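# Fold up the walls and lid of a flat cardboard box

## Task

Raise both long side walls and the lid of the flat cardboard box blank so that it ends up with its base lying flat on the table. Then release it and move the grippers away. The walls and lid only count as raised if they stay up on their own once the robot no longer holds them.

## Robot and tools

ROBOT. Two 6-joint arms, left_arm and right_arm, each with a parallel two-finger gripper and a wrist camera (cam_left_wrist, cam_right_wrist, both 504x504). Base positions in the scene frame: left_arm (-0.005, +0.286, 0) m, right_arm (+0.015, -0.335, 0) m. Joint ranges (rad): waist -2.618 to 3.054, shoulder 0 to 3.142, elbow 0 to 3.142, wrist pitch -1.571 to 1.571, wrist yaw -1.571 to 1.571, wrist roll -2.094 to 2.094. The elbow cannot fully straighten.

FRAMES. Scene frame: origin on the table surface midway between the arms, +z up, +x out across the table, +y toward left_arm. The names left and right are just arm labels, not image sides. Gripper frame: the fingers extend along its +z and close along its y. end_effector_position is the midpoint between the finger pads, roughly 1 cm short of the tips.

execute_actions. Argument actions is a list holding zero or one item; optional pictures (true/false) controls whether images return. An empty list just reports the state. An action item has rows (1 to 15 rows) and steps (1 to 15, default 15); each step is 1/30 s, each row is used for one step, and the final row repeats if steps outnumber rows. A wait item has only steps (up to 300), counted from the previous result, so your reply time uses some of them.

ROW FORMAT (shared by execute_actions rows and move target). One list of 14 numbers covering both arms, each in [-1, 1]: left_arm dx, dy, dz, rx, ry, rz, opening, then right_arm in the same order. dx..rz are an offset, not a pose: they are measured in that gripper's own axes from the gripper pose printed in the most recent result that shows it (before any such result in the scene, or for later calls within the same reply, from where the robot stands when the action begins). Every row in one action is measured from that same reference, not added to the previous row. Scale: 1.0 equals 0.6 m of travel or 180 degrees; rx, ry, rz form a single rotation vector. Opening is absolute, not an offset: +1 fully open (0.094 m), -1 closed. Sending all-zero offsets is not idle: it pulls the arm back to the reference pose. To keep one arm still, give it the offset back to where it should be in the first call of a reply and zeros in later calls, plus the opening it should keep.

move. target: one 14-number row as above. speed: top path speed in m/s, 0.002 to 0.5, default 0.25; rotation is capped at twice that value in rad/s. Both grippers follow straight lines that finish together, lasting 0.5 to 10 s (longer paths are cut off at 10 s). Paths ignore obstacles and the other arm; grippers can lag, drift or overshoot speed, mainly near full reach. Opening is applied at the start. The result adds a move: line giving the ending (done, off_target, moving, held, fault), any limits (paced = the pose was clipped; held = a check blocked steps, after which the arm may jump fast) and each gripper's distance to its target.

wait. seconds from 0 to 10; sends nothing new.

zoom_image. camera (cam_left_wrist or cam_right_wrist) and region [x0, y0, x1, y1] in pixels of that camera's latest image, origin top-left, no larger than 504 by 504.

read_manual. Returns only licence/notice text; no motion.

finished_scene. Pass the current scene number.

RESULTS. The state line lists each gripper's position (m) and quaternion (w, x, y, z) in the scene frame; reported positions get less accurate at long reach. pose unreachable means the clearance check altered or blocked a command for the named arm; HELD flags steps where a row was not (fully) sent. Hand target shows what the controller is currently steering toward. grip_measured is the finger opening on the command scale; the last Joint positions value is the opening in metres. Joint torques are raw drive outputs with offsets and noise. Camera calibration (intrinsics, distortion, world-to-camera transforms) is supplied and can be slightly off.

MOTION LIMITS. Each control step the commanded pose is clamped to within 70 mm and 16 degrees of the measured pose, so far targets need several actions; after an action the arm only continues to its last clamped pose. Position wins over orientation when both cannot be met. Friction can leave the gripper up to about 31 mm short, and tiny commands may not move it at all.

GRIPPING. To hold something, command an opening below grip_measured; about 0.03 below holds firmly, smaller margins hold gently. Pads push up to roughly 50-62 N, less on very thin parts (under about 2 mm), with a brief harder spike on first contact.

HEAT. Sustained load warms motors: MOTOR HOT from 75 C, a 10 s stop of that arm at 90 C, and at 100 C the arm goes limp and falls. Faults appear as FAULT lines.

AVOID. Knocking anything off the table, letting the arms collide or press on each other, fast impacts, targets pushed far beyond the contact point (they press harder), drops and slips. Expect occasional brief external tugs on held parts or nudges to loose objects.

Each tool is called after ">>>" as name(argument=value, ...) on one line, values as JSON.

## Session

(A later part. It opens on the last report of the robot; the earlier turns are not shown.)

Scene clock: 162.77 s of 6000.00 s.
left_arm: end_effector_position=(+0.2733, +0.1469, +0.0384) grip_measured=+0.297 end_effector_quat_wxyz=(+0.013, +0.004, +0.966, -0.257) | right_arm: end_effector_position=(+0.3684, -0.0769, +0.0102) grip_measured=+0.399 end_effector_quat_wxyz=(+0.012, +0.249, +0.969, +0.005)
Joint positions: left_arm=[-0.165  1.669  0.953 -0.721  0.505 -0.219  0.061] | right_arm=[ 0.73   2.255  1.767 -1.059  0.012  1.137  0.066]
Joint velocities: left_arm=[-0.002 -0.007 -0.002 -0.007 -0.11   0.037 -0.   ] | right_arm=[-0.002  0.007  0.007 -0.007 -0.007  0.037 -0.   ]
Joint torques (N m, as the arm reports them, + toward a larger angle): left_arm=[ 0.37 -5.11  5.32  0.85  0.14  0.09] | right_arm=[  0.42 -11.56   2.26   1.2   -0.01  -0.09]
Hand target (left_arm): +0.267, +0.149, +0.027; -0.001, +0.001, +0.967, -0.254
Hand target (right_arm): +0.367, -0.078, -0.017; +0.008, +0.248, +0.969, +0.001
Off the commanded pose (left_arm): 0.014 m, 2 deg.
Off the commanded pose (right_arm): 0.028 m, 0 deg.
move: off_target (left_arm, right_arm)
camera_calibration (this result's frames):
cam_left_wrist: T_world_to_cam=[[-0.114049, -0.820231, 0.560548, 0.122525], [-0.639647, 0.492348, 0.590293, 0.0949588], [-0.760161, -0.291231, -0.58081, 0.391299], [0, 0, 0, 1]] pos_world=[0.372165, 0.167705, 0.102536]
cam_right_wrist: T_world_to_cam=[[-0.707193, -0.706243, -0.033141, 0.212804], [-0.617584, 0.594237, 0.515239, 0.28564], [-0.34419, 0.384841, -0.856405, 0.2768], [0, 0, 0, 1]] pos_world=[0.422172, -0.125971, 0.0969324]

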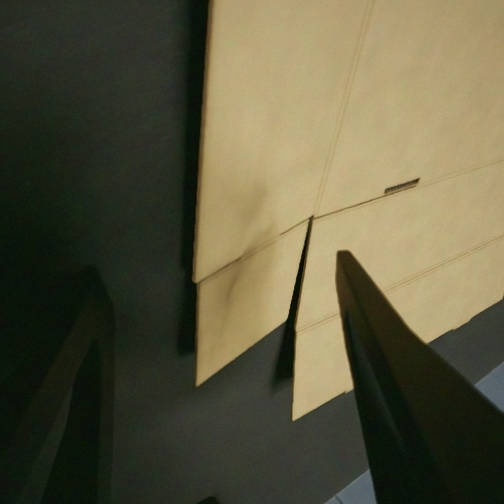

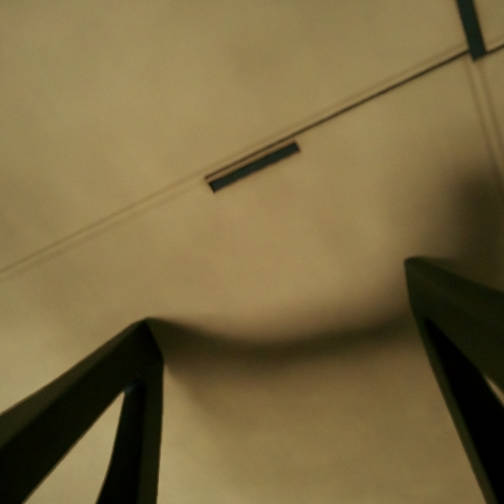

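>>> move(target=[-0.035,-0.078,0.046,0,0,0,0.3,0,0,0.045,0,0,0,0.4], speed=0.05)

>>> move(target=[0,-0.05,0.02,0,0,0,-0.1,0,0,0.045,0,0,0,0.4], speed=0.04)

Scene clock: 167.50 s of 6000.00 s.
left_arm: end_effector_position=(+0.2820, +0.1084, +0.0340) grip_measured=+0.297 end_effector_quat_wxyz=(+0.001, -0.007, +0.971, -0.238) | right_arm: end_effector_position=(+0.3684, -0.0769, +0.0106) grip_measured=+0.399 end_effector_quat_wxyz=(+0.013, +0.249, +0.969, +0.006)
Joint positions: left_arm=[-0.302  1.744  1.033 -0.688  0.451 -0.385  0.061] | right_arm=[ 0.73   2.252  1.763 -1.055  0.012  1.137  0.066]
Joint velocities: left_arm=[-0.002 -0.017  0.012 -0.007  0.007 -0.022 -0.   ] | right_arm=[-0.002  0.012  0.002  0.081 -0.051 -0.081  0.   ]
Joint torques (N m, as the arm reports them, + toward a larger angle): left_arm=[-1.3  -5.6  10.37  1.15  0.37 -0.02] | right_arm=[  0.46 -11.75   2.29   1.24   0.    -0.08]
Hand target (left_arm): +0.292, +0.093, +0.039; +0.012, +0.005, +0.966, -0.258
Hand target (right_arm): +0.368, -0.077, -0.016; +0.011, +0.249, +0.969, +0.004
Off the commanded pose (left_arm): 0.020 m, 3 deg.
Off the commanded pose (right_arm): 0.027 m, 0 deg.
After step 90, 0.23 s passed at rest.
move: off_target (left_arm, right_arm)
camera_calibration (this result's frames):
cam_left_wrist: T_world_to_cam=[[-0.0843408, -0.843402, 0.530622, 0.0895664], [-0.629722, 0.457812, 0.627581, 0.121726], [-0.772228, -0.281213, -0.569721, 0.386137], [0, 0, 0, 1]] pos_world=[0.382393, 0.1284, 0.0960718]
cam_right_wrist: T_world_to_cam=[[-0.707097, -0.706172, -0.0365338, 0.212916], [-0.619008, 0.593189, 0.514739, 0.285893], [-0.341823, 0.386585, -0.856568, 0.276416], [0, 0, 0, 1]] pos_world=[0.422008, -0.126092, 0.0973869]

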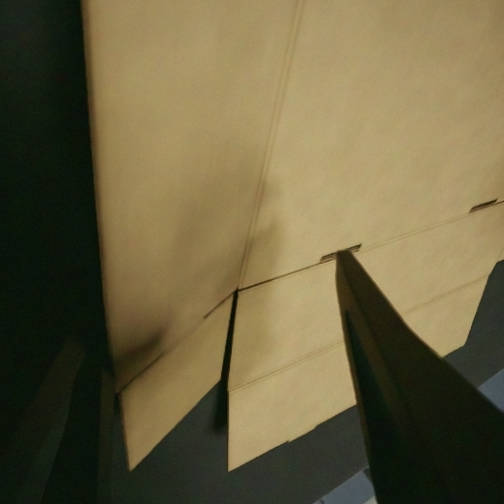

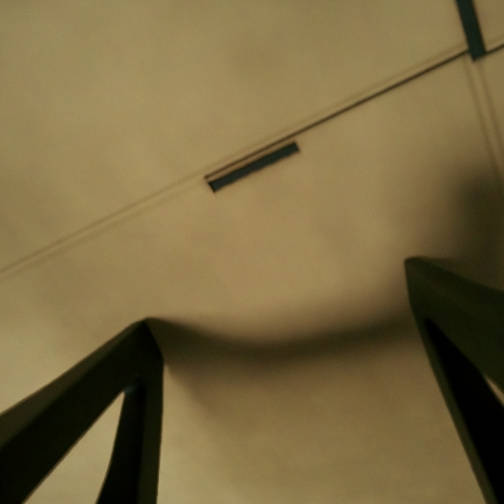

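Scene clock: 168.57 s of 6000.00 s.
left_arm: end_effector_position=(+0.2689, +0.0946, +0.0305) grip_measured=-0.096 end_effector_quat_wxyz=(-0.014, -0.017, +0.976, -0.215) | right_arm: end_effector_position=(+0.3743, -0.0798, +0.0108) grip_measured=+0.399 end_effector_quat_wxyz=(+0.031, +0.249, +0.968, +0.002)
Joint positions: left_arm=[-0.377  1.744  1.033 -0.699  0.406 -0.474  0.042] | right_arm=[ 0.73   2.249  1.758 -1.038  0.046  1.137  0.066]
Joint velocities: left_arm=[ 0.002 -0.012 -0.012  0.037  0.037 -0.051  0.   ] | right_arm=[-0.032  0.002 -0.012 -0.037 -0.007 -0.051  0.   ]
Joint torques (N m, as the arm reports them, + toward a larger angle): left_arm=[-1.26 -5.79 11.07  1.1   0.33 -0.09] | right_arm=[  0.48 -11.51   2.5    1.14  -0.39  -0.06]
Hand target (left_arm): +0.281, +0.077, +0.038; -0.000, -0.007, +0.971, -0.238
Hand target (right_arm): +0.368, -0.077, -0.015; +0.012, +0.249, +0.968, +0.005
Off the commanded pose (left_arm): 0.024 m, 3 deg.
Off the commanded pose (right_arm): 0.028 m, 2 deg.
move: off_target (left_arm, right_arm)
camera_calibration (this result's frames):
cam_left_wrist: T_world_to_cam=[[-0.0561967, -0.867853, 0.493632, 0.0745436], [-0.613529, 0.420068, 0.668674, 0.120018], [-0.78767, -0.26528, -0.556059, 0.372298], [0, 0, 0, 1]] pos_world=[0.371072, 0.113041, 0.0899698]
cam_right_wrist: T_world_to_cam=[[-0.706579, -0.706126, -0.0461662, 0.214889], [-0.634348, 0.60314, 0.483554, 0.298036], [-0.313606, 0.370955, -0.874096, 0.26808], [0, 0, 0, 1]] pos_world=[0.424966, -0.127465, 0.100132]

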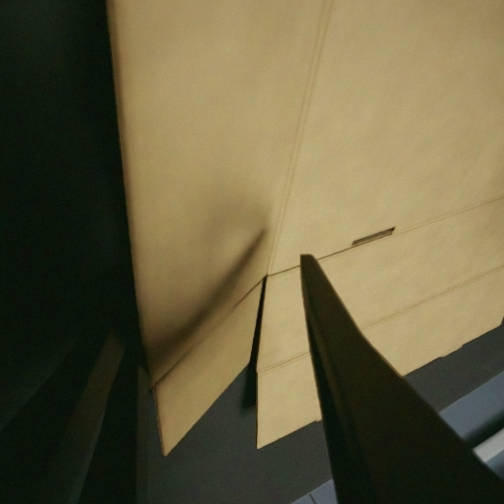

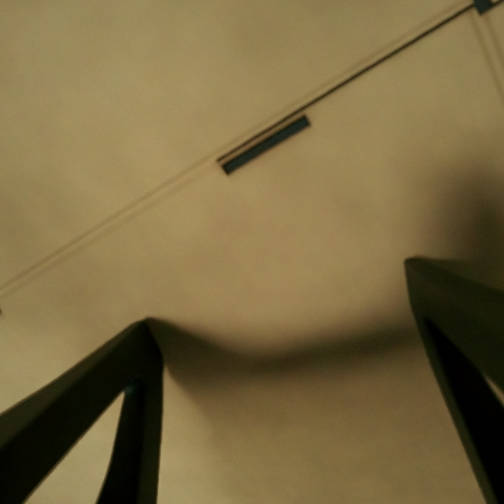

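>>> move(target=[-0.04,-0.052,-0.03,0,0,0,-0.1,0,0,0.045,0,0,0,0.4], speed=0.04)

Scene clock: 174.23 s of 6000.00 s.
left_arm: end_effector_position=(+0.2906, +0.0807, +0.0585) grip_measured=-0.097 end_effector_quat_wxyz=(-0.011, -0.019, +0.976, -0.215) | right_arm: end_effector_position=(+0.3745, -0.0804, +0.0107) grip_measured=+0.399 end_effector_quat_wxyz=(+0.033, +0.249, +0.968, +0.001)
Joint positions: left_arm=[-0.392  1.785  1.206 -0.818  0.399 -0.495  0.042] | right_arm=[ 0.73   2.247  1.753 -1.033  0.049  1.137  0.066]
Joint velocities: left_arm=[ 0.002  0.017 -0.002 -0.022 -0.066  0.007  0.   ] | right_arm=[ 0.007 -0.017 -0.012 -0.022  0.022  0.007 -0.   ]
Joint torques (N m, as the arm reports them, + toward a larger angle): left_arm=[-0.72 -6.54 10.65  0.76  0.13 -0.08] | right_arm=[  0.32 -11.55   2.62   1.25  -0.04  -0.11]
Hand target (left_arm): +0.294, +0.074, +0.059; -0.014, -0.017, +0.976, -0.216
Hand target (right_arm): +0.375, -0.081, -0.015; +0.030, +0.249, +0.968, +0.000
Off the commanded pose (left_arm): 0.007 m, 0 deg.
Off the commanded pose (right_arm): 0.027 m, 0 deg.
After step 90, 1.33 s passed at rest.
move: off_target (right_arm)
camera_calibration (this result's frames):
cam_left_wrist: T_world_to_cam=[[-0.0541311, -0.86909, 0.491683, 0.0494626], [-0.618631, 0.41571, 0.666695, 0.122379], [-0.783815, -0.268081, -0.560149, 0.400719], [0, 0, 0, 1]] pos_world=[0.392474, 0.0995382, 0.118552]
cam_right_wrist: T_world_to_cam=[[-0.7065, -0.70609, -0.0479143, 0.214658], [-0.636129, 0.603909, 0.480244, 0.29932], [-0.310159, 0.369772, -0.875825, 0.266937], [0, 0, 0, 1]] pos_world=[0.424855, -0.1279, 0.100329]

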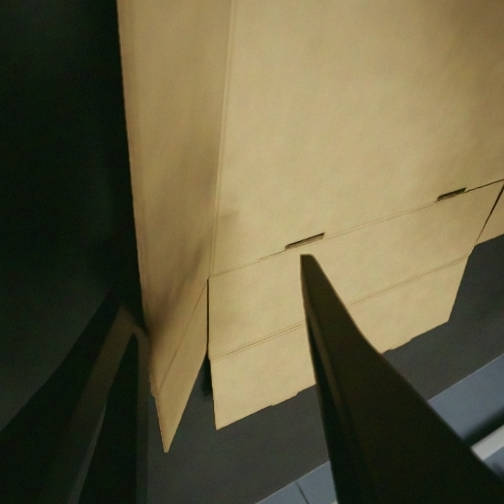

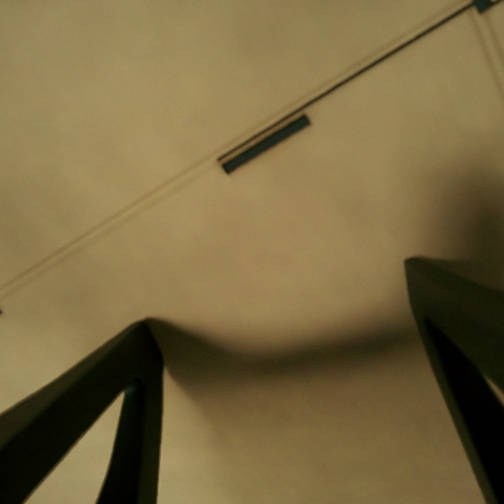

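>>> move(target=[0,-0.064,0.04,0,0,0,0.1,0,0,0.045,0,0,0,0.4], speed=0.04)

Scene clock: 180.93 s of 6000.00 s.
left_arm: end_effector_position=(+0.2800, +0.0496, +0.0512) grip_measured=+0.097 end_effector_quat_wxyz=(-0.026, -0.025, +0.979, -0.201) | right_arm: end_effector_position=(+0.3794, -0.0804, +0.0113) grip_measured=+0.399 end_effector_quat_wxyz=(+0.045, +0.249, +0.967, +0.003)
Joint positions: left_arm=[-0.495  1.831  1.24  -0.806  0.371 -0.607  0.052] | right_arm=[ 0.73   2.244  1.748 -1.013  0.066  1.137  0.066]
Joint velocities: left_arm=[-0.002 -0.002  0.017 -0.022  0.051 -0.007 -0.001] | right_arm=[ 0.007 -0.017 -0.007  0.037  0.081  0.037 -0.001]
Joint torques (N m, as the arm reports them, + toward a larger angle): left_arm=[-0.82 -6.67 10.52  1.19  0.11 -0.11] | right_arm=[  0.35 -11.47   2.73   1.13  -0.19  -0.1 ]
Hand target (left_arm): +0.291, +0.036, +0.053; -0.012, -0.019, +0.976, -0.215
Hand target (right_arm): +0.375, -0.081, -0.015; +0.032, +0.249, +0.968, +0.000
Off the commanded pose (left_arm): 0.018 m, 2 deg.
Off the commanded pose (right_arm): 0.028 m, 1 deg.
After step 90, 2.27 s passed at rest.
move: off_target (left_arm, right_arm)
camera_calibration (this result's frames):
cam_left_wrist: T_world_to_cam=[[-0.0353857, -0.882412, 0.469145, 0.0220026], [-0.598488, 0.394662, 0.697175, 0.127457], [-0.80035, -0.256108, -0.542079, 0.383063], [0, 0, 0, 1]] pos_world=[0.383644, 0.0672187, 0.108469]
cam_right_wrist: T_world_to_cam=[[-0.705731, -0.705601, -0.0638049, 0.217972], [-0.647466, 0.605771, 0.462417, 0.306847], [-0.28763, 0.367653, -0.884364, 0.260328], [0, 0, 0, 1]] pos_world=[0.427381, -0.127788, 0.102241]

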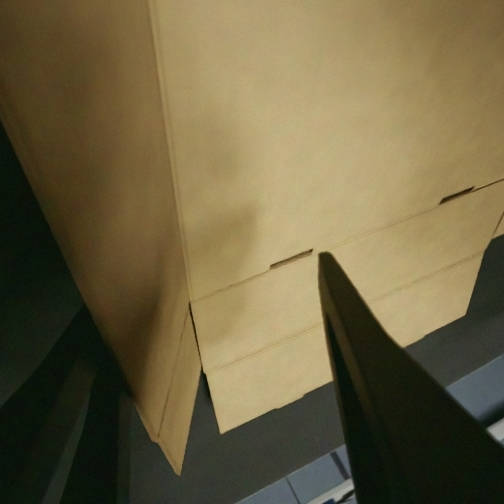

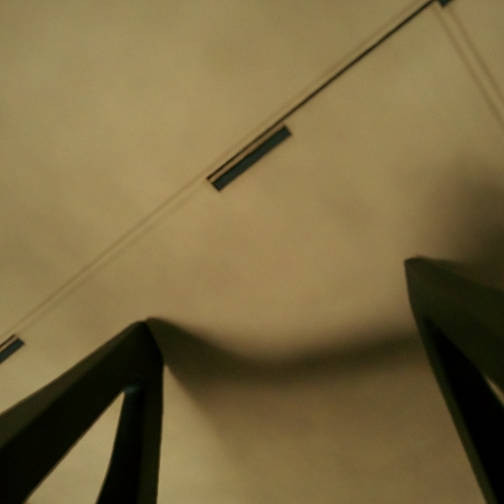

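>>> move(target=[0,0.012,0.012,0,0,0,-0.6,0,0,0.03,0,0,0,0.4], speed=0.04)

>>> move(target=[0,0,0,0,0,0,-1,0,0,-0.06,0,0,0,0.4], speed=0.1)

>>> move(target=[0,0,0,0,0,0,-1,0.04,-0.14,0,0,0.03,0.25,0.4], speed=0.3)

Scene clock: 194.03 s of 6000.00 s.
left_arm: end_effector_position=(+0.2791, +0.0513, +0.0506) grip_measured=-0.596 end_effector_quat_wxyz=(-0.027, -0.024, +0.980, -0.196) | right_arm: end_effector_position=(+0.3811, -0.0816, +0.0126) grip_measured=+0.399 end_effector_quat_wxyz=(+0.051, +0.249, +0.967, +0.001)
Joint positions: left_arm=[-0.495  1.831  1.24  -0.813  0.364 -0.603  0.019] | right_arm=[ 0.73   2.241  1.748 -1.011  0.078  1.137  0.066]
Joint velocities: left_arm=[-0.002 -0.002 -0.002  0.007 -0.007 -0.007 -0.001] | right_arm=[-0.017  0.007  0.002  0.037  0.022  0.007  0.   ]
Joint torques (N m, as the arm reports them, + toward a larger angle): left_arm=[ 0.67 -7.91  5.15  1.16  0.12  0.09] | right_arm=[  0.32 -12.31   3.57   0.94  -0.05  -0.09]
Hand target (left_arm): +0.279, +0.054, +0.042; -0.027, -0.025, +0.979, -0.200
Hand target (right_arm): +0.380, -0.081, -0.006; +0.045, +0.249, +0.967, +0.003
Off the commanded pose (left_arm): 0.009 m, 1 deg.
Off the commanded pose (right_arm): 0.019 m, 1 deg.
After step 90, 9.40 s passed at rest.
move: off_target (right_arm)
camera_calibration (this result's frames):
cam_left_wrist: T_world_to_cam=[[-0.0367743, -0.88651, 0.461246, 0.0247929], [-0.59643, 0.389808, 0.701656, 0.126187], [-0.801822, -0.249298, -0.543076, 0.382545], [0, 0, 0, 1]] pos_world=[0.382906, 0.068158, 0.107776]
cam_right_wrist: T_world_to_cam=[[-0.705569, -0.705503, -0.066614, 0.218463], [-0.651799, 0.609211, 0.451685, 0.31014], [-0.278083, 0.362114, -0.889687, 0.258383], [0, 0, 0, 1]] pos_world=[0.428142, -0.128378, 0.104347]

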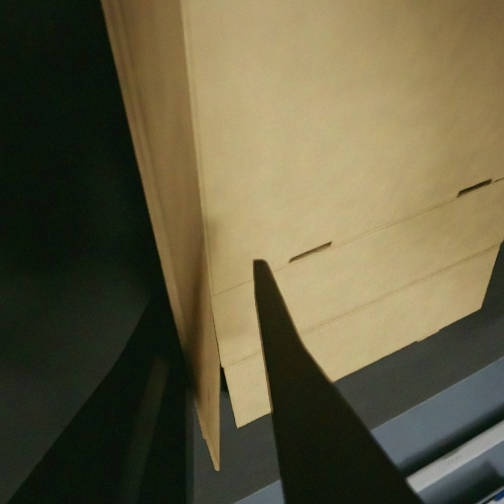

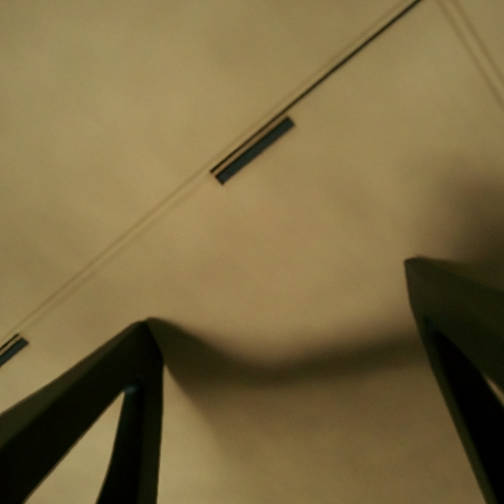

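Scene clock: 195.00 s of 6000.00 s.
left_arm: end_effector_position=(+0.2771, +0.0493, +0.0509) grip_measured=-0.980 end_effector_quat_wxyz=(-0.029, -0.013, +0.980, -0.199) | right_arm: end_effector_position=(+0.3761, -0.0871, +0.0364) grip_measured=+0.399 end_effector_quat_wxyz=(+0.046, +0.249, +0.967, -0.012)
Joint positions: left_arm=[-0.499  1.831  1.24  -0.815  0.371 -0.586  0.001] | right_arm=[ 0.73   2.216  1.805 -1.12   0.086  1.137  0.066]
Joint velocities: left_arm=[-0.002  0.007 -0.022 -0.022  0.007 -0.051 -0.   ] | right_arm=[-0.007 -0.007 -0.012 -0.11   0.007  0.007 -0.001]
Joint torques (N m, as the arm reports them, + toward a larger angle): left_arm=[ 0.39 -8.27  7.96  0.82 -0.01 -0.15] | right_arm=[  0.93 -15.88   7.02   0.35  -0.07  -0.05]
Hand target (left_arm): +0.279, +0.051, +0.051; -0.027, -0.024, +0.980, -0.197
Hand target (right_arm): +0.377, -0.081, +0.048; +0.051, +0.249, +0.967, +0.001
Off the commanded pose (left_arm): 0.003 m, 1 deg.
Off the commanded pose (right_arm): 0.014 m, 2 deg.
move: off_target (right_arm)
camera_calibration (this result's frames):
cam_left_wrist: T_world_to_cam=[[-0.0557972, -0.882916, 0.466205, 0.0276311], [-0.589075, 0.406115, 0.698613, 0.122798], [-0.80615, -0.235649, -0.542764, 0.381082], [0, 0, 0, 1]] pos_world=[0.381088, 0.0643272, 0.108167]
cam_right_wrist: T_world_to_cam=[[-0.706758, -0.706379, -0.0389965, 0.211978], [-0.644084, 0.619668, 0.448517, 0.297563], [-0.292658, 0.34211, -0.892923, 0.284035], [0, 0, 0, 1]] pos_world=[0.424598, -0.131824, 0.128426]

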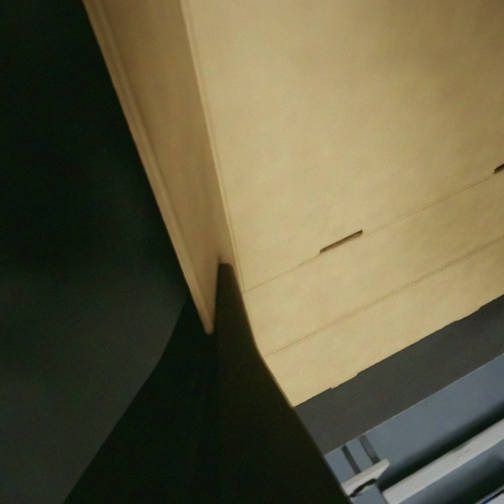

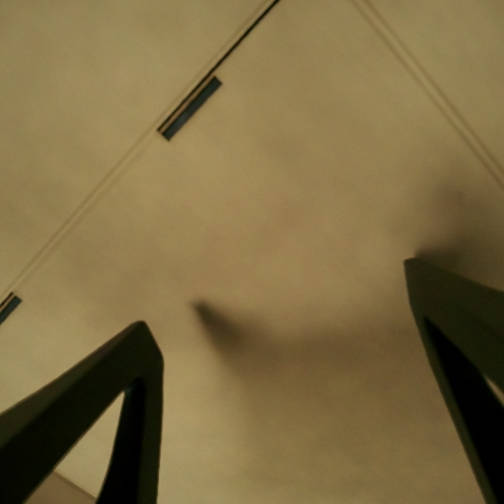

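Scene clock: 196.93 s of 6000.00 s.
left_arm: end_effector_position=(+0.2771, +0.0493, +0.0509) grip_measured=-0.980 end_effector_quat_wxyz=(-0.029, -0.013, +0.980, -0.199) | right_arm: end_effector_position=(+0.3162, -0.1478, +0.0310) grip_measured=+0.399 end_effector_quat_wxyz=(+0.002, +0.593, +0.805, +0.008)
Joint positions: left_arm=[-0.499  1.831  1.24  -0.815  0.371 -0.586  0.001] | right_arm=[ 0.649  1.927  1.347 -0.974 -0.002  1.825  0.066]
Joint velocities: left_arm=[-0.007 -0.017  0.002  0.007  0.022  0.037 -0.001] | right_arm=[-0.007 -0.002  0.002  0.022  0.007 -0.037  0.   ]
Joint torques (N m, as the arm reports them, + toward a larger angle): left_arm=[ 0.08 -8.24  7.97  0.8   0.05  0.02] | right_arm=[ -0.11 -13.23   4.25   0.53  -0.09  -0.02]
Hand target (left_arm): +0.277, +0.049, +0.051; -0.029, -0.013, +0.980, -0.199
Hand target (right_arm): +0.316, -0.150, +0.034; +0.002, +0.600, +0.800, +0.017
Off the commanded pose (left_arm): 0.000 m, 0 deg.
Off the commanded pose (right_arm): 0.004 m, 2 deg.
move: done
camera_calibration (this result's frames):
cam_left_wrist: T_world_to_cam=[[-0.0561763, -0.882887, 0.466213, 0.0277343], [-0.589037, 0.406335, 0.698518, 0.122781], [-0.806151, -0.235377, -0.542879, 0.381075], [0, 0, 0, 1]] pos_world=[0.381085, 0.0642918, 0.108182]
cam_right_wrist: T_world_to_cam=[[-0.999528, -0.0160388, -0.0261909, 0.320814], [-0.027597, 0.843267, 0.536787, 0.134478], [0.0134765, 0.537256, -0.843311, 0.212939], [0, 0, 0, 1]] pos_world=[0.321504, -0.222658, 0.11579]

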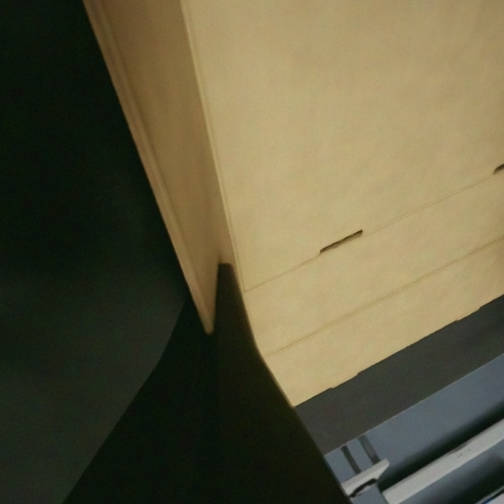

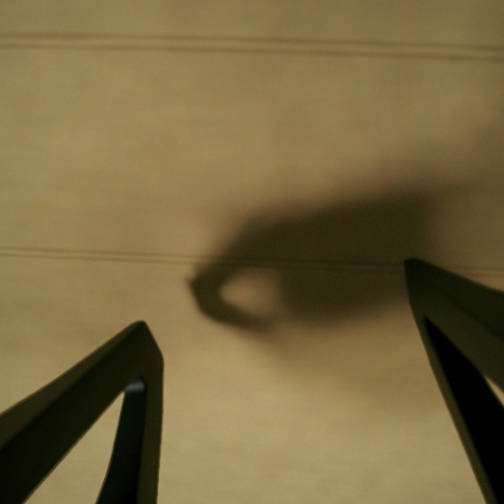

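>>> move(target=[0,0,0,0,0,0,-1,0.02,0.006,0.08,0,0,0,0.4], speed=0.08)

>>> move(target=[0,-0.033,0.01,-0.128,0,0,-1,0,0,0.04,0,0,0,0.4], speed=0.12)

>>> move(target=[0,-0.033,0.01,-0.128,0,0,-1,0,0,0.04,0,0,0,0.4], speed=0.12)

Scene clock: 203.87 s of 6000.00 s.
left_arm: end_effector_position=(+0.2774, +0.0496, +0.0507) grip_measured=-0.980 end_effector_quat_wxyz=(-0.026, -0.008, +0.980, -0.198) | right_arm: end_effector_position=(+0.3198, -0.1415, +0.0108) grip_measured=+0.399 end_effector_quat_wxyz=(+0.009, +0.594, +0.804, +0.010)
Joint positions: left_arm=[-0.499  1.831  1.24  -0.814  0.368 -0.575  0.001] | right_arm=[ 0.665  1.97   1.322 -0.896  0.01   1.841  0.066]
Joint velocities: left_arm=[ 0.007 -0.007 -0.017  0.066 -0.022  0.051  0.   ] | right_arm=[ 0.002  0.002  0.012  0.037 -0.007 -0.007  0.001]
Joint torques (N m, as the arm reports them, + toward a larger angle): left_arm=[ 0.07 -8.27  7.97  0.8   0.08 -0.09] | right_arm=[ 1.6  -6.95  2.74  1.19 -0.15  0.1 ]
Hand target (left_arm): +0.277, +0.049, +0.051; -0.028, -0.013, +0.979, -0.199
Hand target (right_arm): +0.315, -0.136, -0.015; +0.002, +0.593, +0.805, +0.007
Off the commanded pose (left_arm): 0.001 m, 1 deg.
Off the commanded pose (right_arm): 0.029 m, 1 deg.
After step 90, 3.07 s passed at rest.
move: off_target (right_arm)
camera_calibration (this result's frames):
cam_left_wrist: T_world_to_cam=[[-0.067202, -0.883185, 0.464185, 0.0313304], [-0.589416, 0.410519, 0.695746, 0.122999], [-0.805029, -0.226843, -0.548151, 0.380881], [0, 0, 0, 1]] pos_world=[0.381223, 0.0635772, 0.108661]
cam_right_wrist: T_world_to_cam=[[-0.99911, -0.0148055, -0.0395003, 0.324094], [-0.0335837, 0.845805, 0.532433, 0.14236], [0.0255266, 0.533286, -0.84555, 0.188115], [0, 0, 0, 1]] pos_world=[0.323785, -0.215929, 0.0960651]

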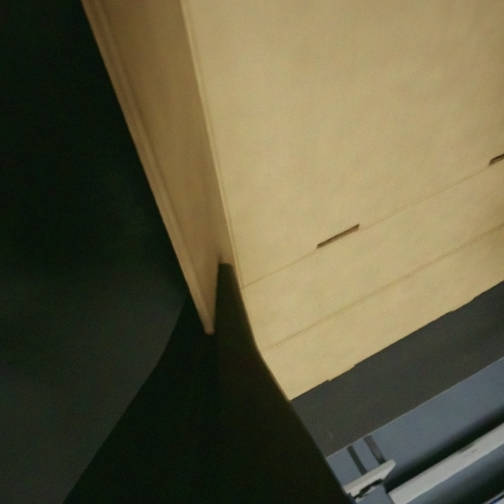

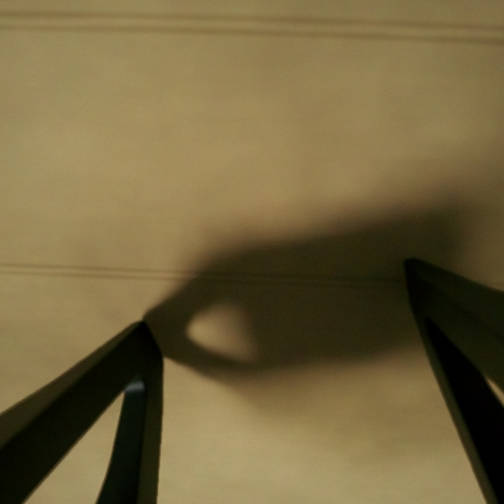

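Scene clock: 205.87 s of 6000.00 s.
left_arm: end_effector_position=(+0.2773, +0.0342, +0.0553) grip_measured=-0.980 end_effector_quat_wxyz=(-0.022, -0.009, +1.000, -0.005) | right_arm: end_effector_position=(+0.3200, -0.1415, +0.0110) grip_measured=+0.399 end_effector_quat_wxyz=(+0.010, +0.594, +0.804, +0.011)
Joint positions: left_arm=[-0.683  2.033  1.599 -1.163  0.036 -0.729  0.001] | right_arm=[ 0.665  1.968  1.32  -0.894  0.011  1.841  0.066]
Joint velocities: left_arm=[-0.002 -0.007  0.012 -0.022 -0.022 -0.022  0.001] | right_arm=[-0.022 -0.002 -0.002  0.022  0.066  0.037  0.001]
Joint torques (N m, as the arm reports them, + toward a larger angle): left_arm=[-0.83 -7.94 10.07  0.3  -0.19 -0.02] | right_arm=[ 0.45 -7.95  2.42  1.18 -0.03 -0.1 ]
Hand target (left_arm): +0.277, +0.029, +0.052; -0.026, -0.004, +1.000, +0.001
Hand target (right_arm): +0.319, -0.142, -0.012; +0.009, +0.594, +0.804, +0.009
Off the commanded pose (left_arm): 0.006 m, 1 deg.
Off the commanded pose (right_arm): 0.024 m, 0 deg.
move: off_target (right_arm)
camera_calibration (this result's frames):
cam_left_wrist: T_world_to_cam=[[-0.0751756, -0.992728, 0.0940164, 0.0420308], [-0.592055, 0.120302, 0.796868, 0.131144], [-0.802384, 0.00424216, -0.596793, 0.373872], [0, 0, 0, 1]] pos_world=[0.380793, 0.0243623, 0.114669]
cam_right_wrist: T_world_to_cam=[[-0.999015, -0.0147607, -0.0418456, 0.324334], [-0.0348119, 0.845491, 0.532854, 0.142626], [0.0275147, 0.533786, -0.845172, 0.187689], [0, 0, 0, 1]] pos_world=[0.323815, -0.215987, 0.096203]

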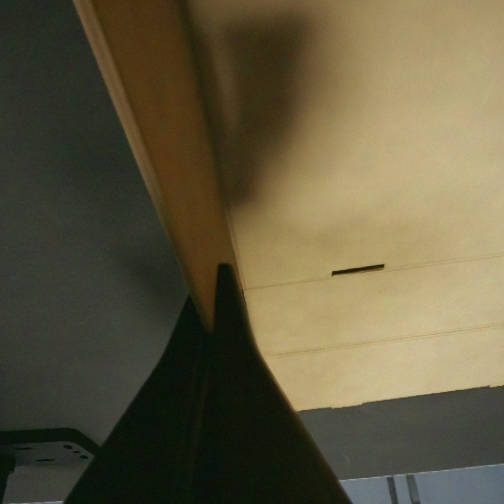

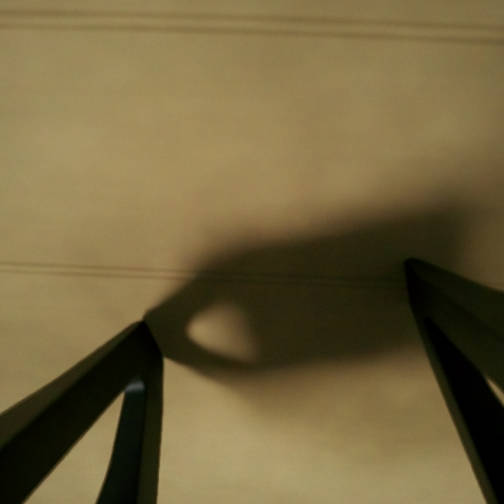

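Scene clock: 207.80 s of 6000.00 s.
left_arm: end_effector_position=(+0.2775, +0.0282, +0.0555) grip_measured=-0.980 end_effector_quat_wxyz=(-0.021, -0.011, +0.997, +0.072) | right_arm: end_effector_position=(+0.3200, -0.1416, +0.0111) grip_measured=+0.399 end_effector_quat_wxyz=(+0.010, +0.594, +0.804, +0.012)
Joint positions: left_arm=[-0.743  2.152  1.772 -1.321 -0.072 -0.799  0.001] | right_arm=[ 0.665  1.967  1.318 -0.892  0.011  1.841  0.066]
Joint velocities: left_arm=[ 0.012  0.007  0.017 -0.007 -0.037 -0.051  0.   ] | right_arm=[-0.002 -0.002  0.007  0.007 -0.022 -0.066 -0.002]
Joint torques (N m, as the arm reports them, + toward a larger angle): left_arm=[  0.14 -10.62   7.42   0.17  -0.16  -0.02] | right_arm=[ 0.38 -7.96  2.56  1.18 -0.03 -0.07]
Hand target (left_arm): +0.277, +0.028, +0.055; -0.021, -0.011, +0.997, +0.070
Hand target (right_arm): +0.319, -0.142, -0.012; +0.010, +0.594, +0.804, +0.010
Off the commanded pose (left_arm): 0.015 m, 14 deg.
Off the commanded pose (right_arm): 0.024 m, 0 deg.
move: held (left_arm), off_target (right_arm); limits=held; held on 33 of 58 steps (left_arm), including the last (left_arm)
pose unreachable (left arm): on one or more control steps of this call this arm could not follow its commanded pose, so it was not sent that pose on those steps. On the call's last step it was still not sent that pose. It may still have moved: this result reports where it is.
cause: the commanded pose would bring a part of the arm too close to another arm (this arm's wrist (the part past joint 4) and the other arm's wrist (the part past joint 4)).
camera_calibration (this result's frames):
cam_left_wrist: T_world_to_cam=[[-0.0742429, -0.995552, -0.0580039, 0.0443433], [-0.592826, -0.00271094, 0.805326, 0.135062], [-0.801901, 0.094176, -0.589988, 0.371159], [0, 0, 0, 1]] pos_world=[0.380993, 0.00955801, 0.112782]
cam_right_wrist: T_world_to_cam=[[-0.998952, -0.0147283, -0.043342, 0.324343], [-0.0355971, 0.845223, 0.533226, 0.142855], [0.0287802, 0.53421, -0.844862, 0.187447], [0, 0, 0, 1]] pos_world=[0.323694, -0.216104, 0.0962502]

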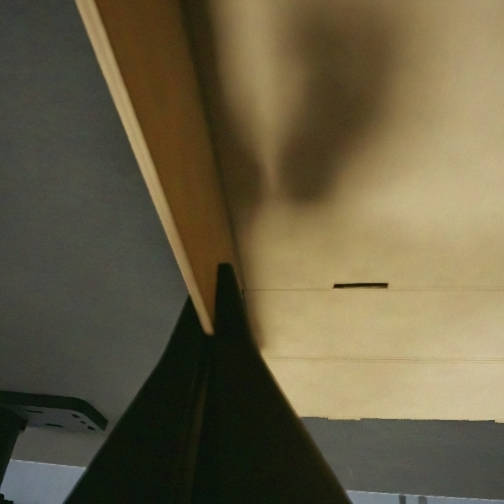

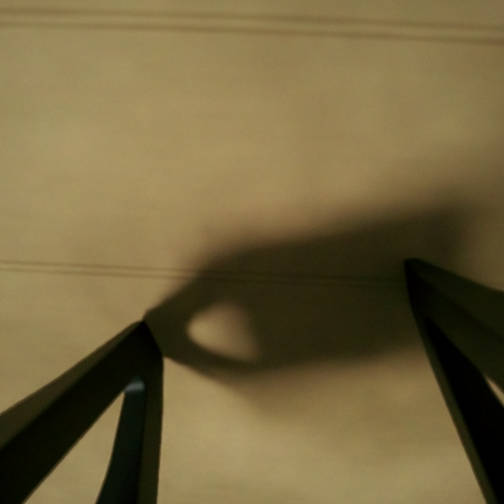

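>>> move(target=[0,0,0,0,0,0,-1,0,0,0.01,0,0.18,0,0.4], speed=0.2)

>>> move(target=[0,-0.04,0.012,-0.128,0,0,-1,0.02,0,0.03,0,0,0,0.4], speed=0.12)

Scene clock: 214.80 s of 6000.00 s.
left_arm: end_effector_position=(+0.2775, +0.0282, +0.0555) grip_measured=-0.980 end_effector_quat_wxyz=(-0.021, -0.011, +0.997, +0.072) | right_arm: end_effector_position=(+0.3244, -0.1394, +0.0134) grip_measured=+0.399 end_effector_quat_wxyz=(-0.209, +0.567, +0.777, +0.176)
Joint positions: left_arm=[-0.743  2.152  1.772 -1.321 -0.072 -0.799  0.001] | right_arm=[ 0.409  1.975  1.227 -0.777 -0.551  1.587  0.066]
Joint velocities: left_arm=[ 0.002 -0.007 -0.022 -0.007 -0.007  0.007 -0.001] | right_arm=[ 0.012  0.012 -0.007 -0.022 -0.007  0.022 -0.   ]
Joint torques (N m, as the arm reports them, + toward a larger angle): left_arm=[ -0.01 -10.5    7.61   0.15  -0.17  -0.01] | right_arm=[ 0.07 -9.74  3.77  0.61 -0.48 -0.14]
Hand target (left_arm): +0.278, +0.028, +0.056; -0.021, -0.011, +0.997, +0.072
Hand target (right_arm): +0.320, -0.141, +0.004; -0.219, +0.567, +0.775, +0.173
Off the commanded pose (left_arm): 0.000 m, 0 deg.
Off the commanded pose (right_arm): 0.010 m, 1 deg.
After step 90, 2.10 s passed at rest.
move: done; limits=held; held on 1 of 57 steps (right_arm)
pose unreachable (right arm): on one or more control steps of this call this arm could not follow its commanded pose, so it was not sent that pose on those steps. It may still have moved: this result reports where it is.
cause: the commanded pose would bring a part of the arm too close to another arm (this arm's wrist (the part past joint 4) and the other arm's wrist (the part past joint 4)).
camera_calibration (this result's frames):
cam_left_wrist: T_world_to_cam=[[-0.0742429, -0.995552, -0.0580039, 0.0443433], [-0.592826, -0.00271094, 0.805326, 0.135062], [-0.801901, 0.094176, -0.589988, 0.371159], [0, 0, 0, 1]] pos_world=[0.380993, 0.00955801, 0.112782]
cam_right_wrist: T_world_to_cam=[[-0.993578, -0.0515429, 0.100728, 0.320031], [0.0660376, 0.458726, 0.88612, 0.0483799], [-0.09188, 0.887081, -0.452377, 0.271226], [0, 0, 0, 1]] pos_world=[0.339701, -0.246298, 0.0475898]

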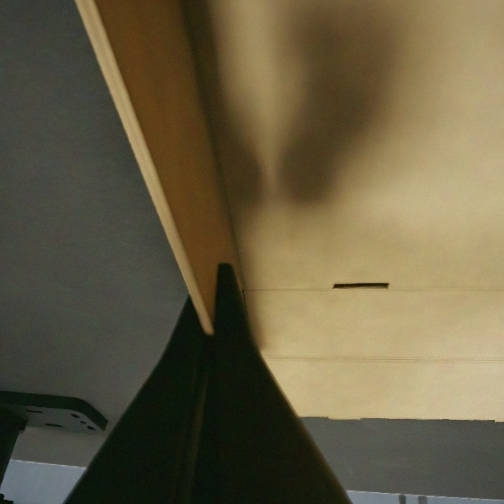

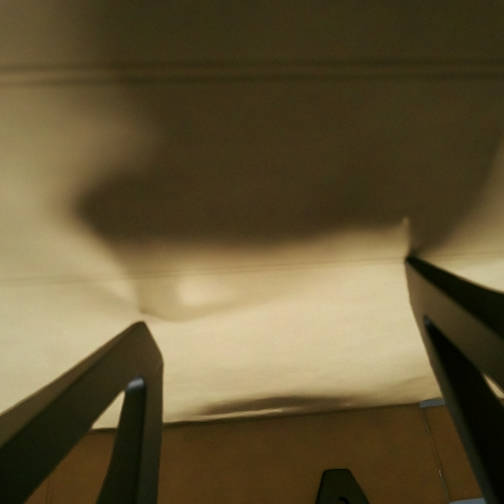

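Scene clock: 216.80 s of 6000.00 s.
left_arm: end_effector_position=(+0.2785, +0.0213, +0.0452) grip_measured=-0.980 end_effector_quat_wxyz=(+0.017, -0.001, +0.975, +0.223) | right_arm: end_effector_position=(+0.3223, -0.1334, +0.0119) grip_measured=+0.399 end_effector_quat_wxyz=(-0.205, +0.578, +0.772, +0.167)
Joint positions: left_arm=[-0.856  2.389  2.053 -1.573 -0.305 -0.939  0.001] | right_arm=[ 0.435  1.975  1.227 -0.768 -0.533  1.64   0.066]
Joint velocities: left_arm=[-0.012 -0.012 -0.007 -0.007  0.037  0.066 -0.001] | right_arm=[-0.017  0.002 -0.007 -0.037  0.022 -0.051  0.   ]
Joint torques (N m, as the arm reports them, + toward a larger angle): left_arm=[ -1.7  -10.15  10.78  -0.3   -0.27  -0.17] | right_arm=[  2.66 -10.42   3.69   1.04  -0.54  -0.02]
Hand target (left_arm): +0.276, +0.007, +0.044; +0.025, +0.005, +0.976, +0.214
Hand target (right_arm): +0.318, -0.121, +0.005; -0.209, +0.566, +0.778, +0.175
Off the commanded pose (left_arm): 0.016 m, 7 deg.
Off the commanded pose (right_arm): 0.015 m, 2 deg.
joint sent to its limit (left arm) — the command would take joint 4 (wrist pitch) past its lower limit, so that joint was sent only as far as its limit.
move: off_target (left_arm, right_arm)
camera_calibration (this result's frames):
cam_left_wrist: T_world_to_cam=[[-0.0903163, -0.927626, -0.362428, 0.0536912], [-0.650096, -0.220775, 0.727072, 0.168087], [-0.754465, 0.301279, -0.583106, 0.348546], [0, 0, 0, 1]] pos_world=[0.377088, -0.0180949, 0.100487]
cam_right_wrist: T_world_to_cam=[[-0.993197, -0.0283414, 0.112942, 0.321313], [0.0859667, 0.475757, 0.875366, 0.043107], [-0.078542, 0.87912, -0.470084, 0.259869], [0, 0, 0, 1]] pos_world=[0.335832, -0.239858, 0.0481361]

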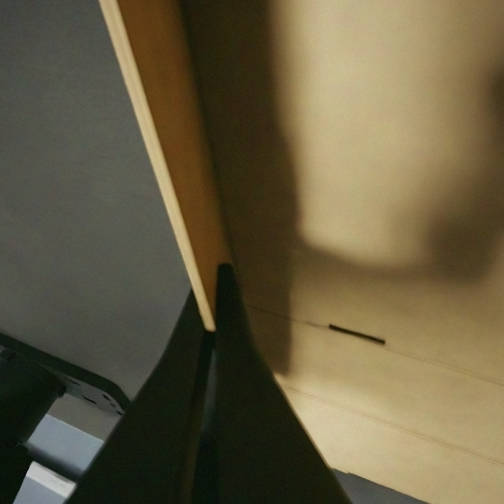

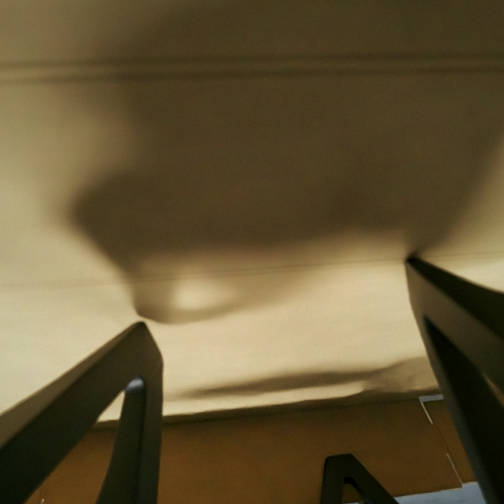

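>>> move(target=[0,0.0,-0.01,0.14,0,0,0.4,0.01,0,0.02,0,0,0,0.4], speed=0.2)

Scene clock: 222.00 s of 6000.00 s.
left_arm: end_effector_position=(+0.2772, +0.0232, +0.0512) grip_measured=+0.397 end_effector_quat_wxyz=(+0.008, +0.000, +1.000, +0.027) | right_arm: end_effector_position=(+0.3213, -0.1284, +0.0121) grip_measured=+0.399 end_effector_quat_wxyz=(-0.207, +0.583, +0.768, +0.166)
Joint positions: left_arm=[-0.743  2.064  1.627 -1.161 -0.049 -0.771  0.066] | right_arm=[ 0.448  1.975  1.227 -0.759 -0.534  1.67   0.066]
Joint velocities: left_arm=[ 0.012 -0.012 -0.022 -0.081  0.007 -0.095 -0.001] | right_arm=[-0.007 -0.007 -0.012  0.022  0.007 -0.022  0.001]
Joint torques (N m, as the arm reports them, + toward a larger angle): left_arm=[  0.33 -11.29   5.47   0.72   0.     0.03] | right_arm=[  1.83 -10.19   4.15   0.85  -0.26   0.01]
Hand target (left_arm): +0.279, +0.018, +0.052; +0.014, +0.003, +1.000, +0.006
Hand target (right_arm): +0.319, -0.123, +0.005; -0.205, +0.578, +0.772, +0.167
Off the commanded pose (left_arm): 0.005 m, 3 deg.
Off the commanded pose (right_arm): 0.010 m, 1 deg.
After step 90, 0.53 s passed at rest.
move: off_target (left_arm)
camera_calibration (this result's frames):
cam_left_wrist: T_world_to_cam=[[-0.0988129, -0.994764, 0.0261001, 0.0415659], [-0.636319, 0.0833293, 0.766912, 0.150295], [-0.765071, 0.0591728, -0.641221, 0.362013], [0, 0, 0, 1]] pos_world=[0.376709, 0.0074029, 0.115782]
cam_right_wrist: T_world_to_cam=[[-0.992628, -0.0164242, 0.120079, 0.321645], [0.0980077, 0.474064, 0.875019, 0.0364806], [-0.0712965, 0.880337, -0.46896, 0.253252], [0, 0, 0, 1]] pos_world=[0.333754, -0.234959, 0.0482212]

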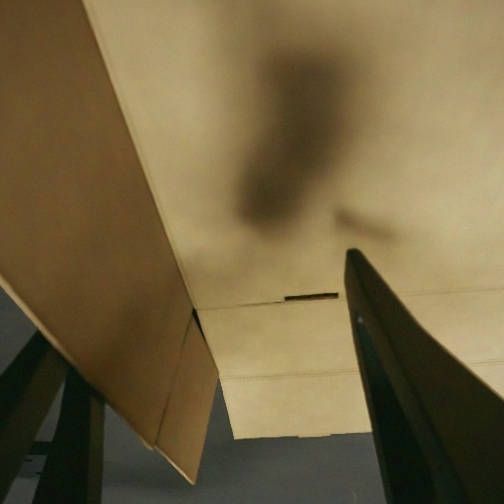

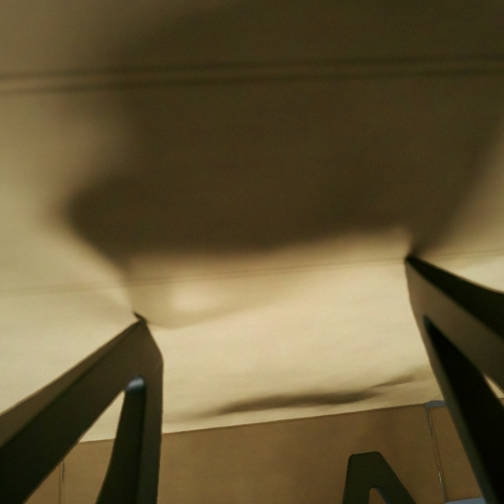

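>>> move(target=[0,-0.065,0.005,0.05,0,0,-0.15,0.0,0,0.03,0,0,0,0.4], speed=0.04)

Scene clock: 229.63 s of 6000.00 s.
left_arm: end_effector_position=(+0.2753, +0.0113, +0.0508) grip_measured=-0.146 end_effector_quat_wxyz=(-0.002, -0.005, +1.000, -0.004) | right_arm: end_effector_position=(+0.3212, -0.1285, +0.0116) grip_measured=+0.399 end_effector_quat_wxyz=(-0.206, +0.590, +0.764, +0.163)
Joint positions: left_arm=[-0.743  2.064  1.627 -1.132  0.008 -0.782  0.04 ] | right_arm=[ 0.451  1.975  1.227 -0.758 -0.528  1.688  0.066]
Joint velocities: left_arm=[-0.012  0.002  0.017 -0.007  0.051 -0.007  0.001] | right_arm=[-0.002 -0.012 -0.002 -0.066 -0.022 -0.095 -0.002]
Joint torques (N m, as the arm reports them, + toward a larger angle): left_arm=[-1.33 -9.77  6.82  1.21  0.39 -0.09] | right_arm=[ 2.21 -8.89  3.39  1.15 -0.39  0.03]
Hand target (left_arm): +0.276, -0.014, +0.048; +0.004, +0.002, +0.999, -0.050
Hand target (right_arm): +0.318, -0.120, -0.003; -0.208, +0.583, +0.768, +0.165
Off the commanded pose (left_arm): 0.027 m, 6 deg.
Off the commanded pose (right_arm): 0.018 m, 1 deg.
After step 90, 2.47 s passed at rest.
move: off_target (left_arm, right_arm)
camera_calibration (this result's frames):
cam_left_wrist: T_world_to_cam=[[-0.0864067, -0.99232, 0.08852, 0.0229046], [-0.622755, 0.123152, 0.772664, 0.145941], [-0.777631, 0.0116371, -0.628613, 0.364429], [0, 0, 0, 1]] pos_world=[0.376256, 0.000514833, 0.114294]
cam_right_wrist: T_world_to_cam=[[-0.991966, -0.00203512, 0.12649, 0.323221], [0.110035, 0.479465, 0.870635, 0.033876], [-0.0624194, 0.877559, -0.475389, 0.249963], [0, 0, 0, 1]] pos_world=[0.332499, -0.234941, 0.0484516]

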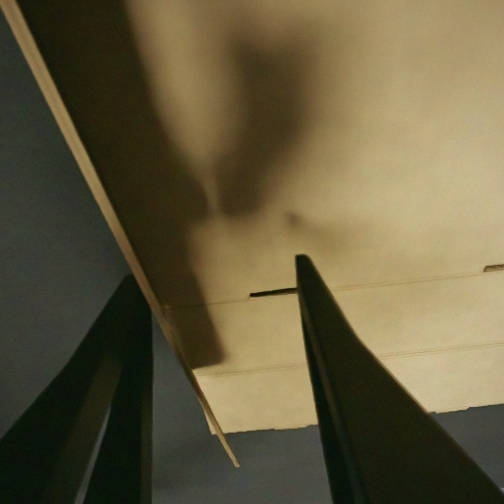

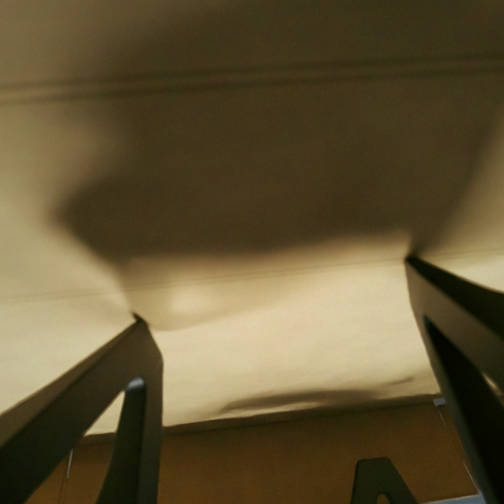

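Holding at about 110°; need a larger command.

>>> move(target=[0,-0.075,0.015,0.06,0,0,-0.15,0.0,0,0.03,0,0,0,0.4], speed=0.04)

Scene clock: 234.17 s of 6000.00 s.
left_arm: end_effector_position=(+0.2757, -0.0160, +0.0500) grip_measured=-0.146 end_effector_quat_wxyz=(-0.009, -0.013, +0.998, -0.068) | right_arm: end_effector_position=(+0.3242, -0.1221, +0.0126) grip_measured=+0.399 end_effector_quat_wxyz=(-0.205, +0.591, +0.761, +0.172)
Joint positions: left_arm=[-0.748  2.064  1.616 -1.039  0.108 -0.807  0.04 ] | right_arm=[ 0.461  1.975  1.227 -0.731 -0.535  1.712  0.066]
Joint velocities: left_arm=[ 0.012  0.007 -0.002  0.066  0.007 -0.007 -0.   ] | right_arm=[-0.007 -0.007 -0.012 -0.007 -0.066  0.007 -0.001]
Joint torques (N m, as the arm reports them, + toward a larger angle): left_arm=[-1.13 -9.7   5.46  1.33  0.14 -0.12] | right_arm=[ 1.56 -8.95  3.43  0.91 -0.21 -0.03]
Hand target (left_arm): +0.274, -0.033, +0.043; -0.005, -0.005, +0.995, -0.096
Hand target (right_arm): +0.319, -0.120, -0.003; -0.206, +0.589, +0.764, +0.162
Off the commanded pose (left_arm): 0.019 m, 4 deg.
Off the commanded pose (right_arm): 0.018 m, 1 deg.
move: off_target (left_arm, right_arm)
camera_calibration (this result's frames):
cam_left_wrist: T_world_to_cam=[[-0.0695187, -0.974031, 0.215477, -0.014758], [-0.615318, 0.211884, 0.759269, 0.150266], [-0.785208, -0.0798036, -0.614069, 0.364398], [0, 0, 0, 1]] pos_world=[0.377564, -0.0171333, 0.112853]
cam_right_wrist: T_world_to_cam=[[-0.993299, 0.00540938, 0.11545, 0.327531], [0.104602, 0.466924, 0.878089, 0.0297176], [-0.0491564, 0.884281, -0.464361, 0.241474], [0, 0, 0, 1]] pos_world=[0.334098, -0.229178, 0.048223]

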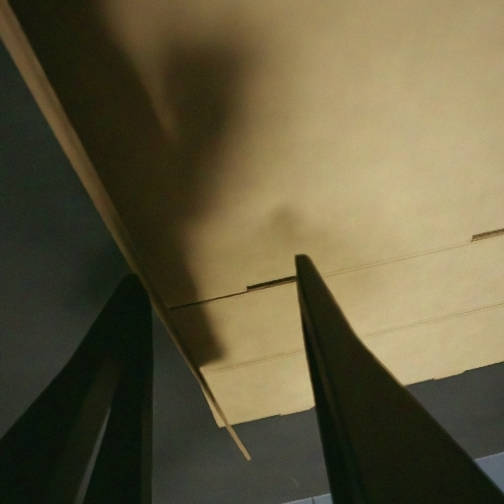

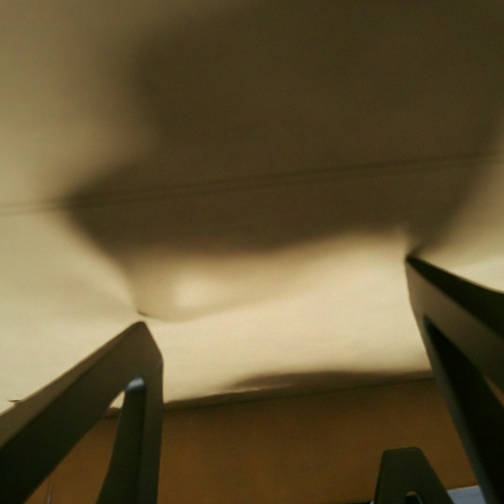

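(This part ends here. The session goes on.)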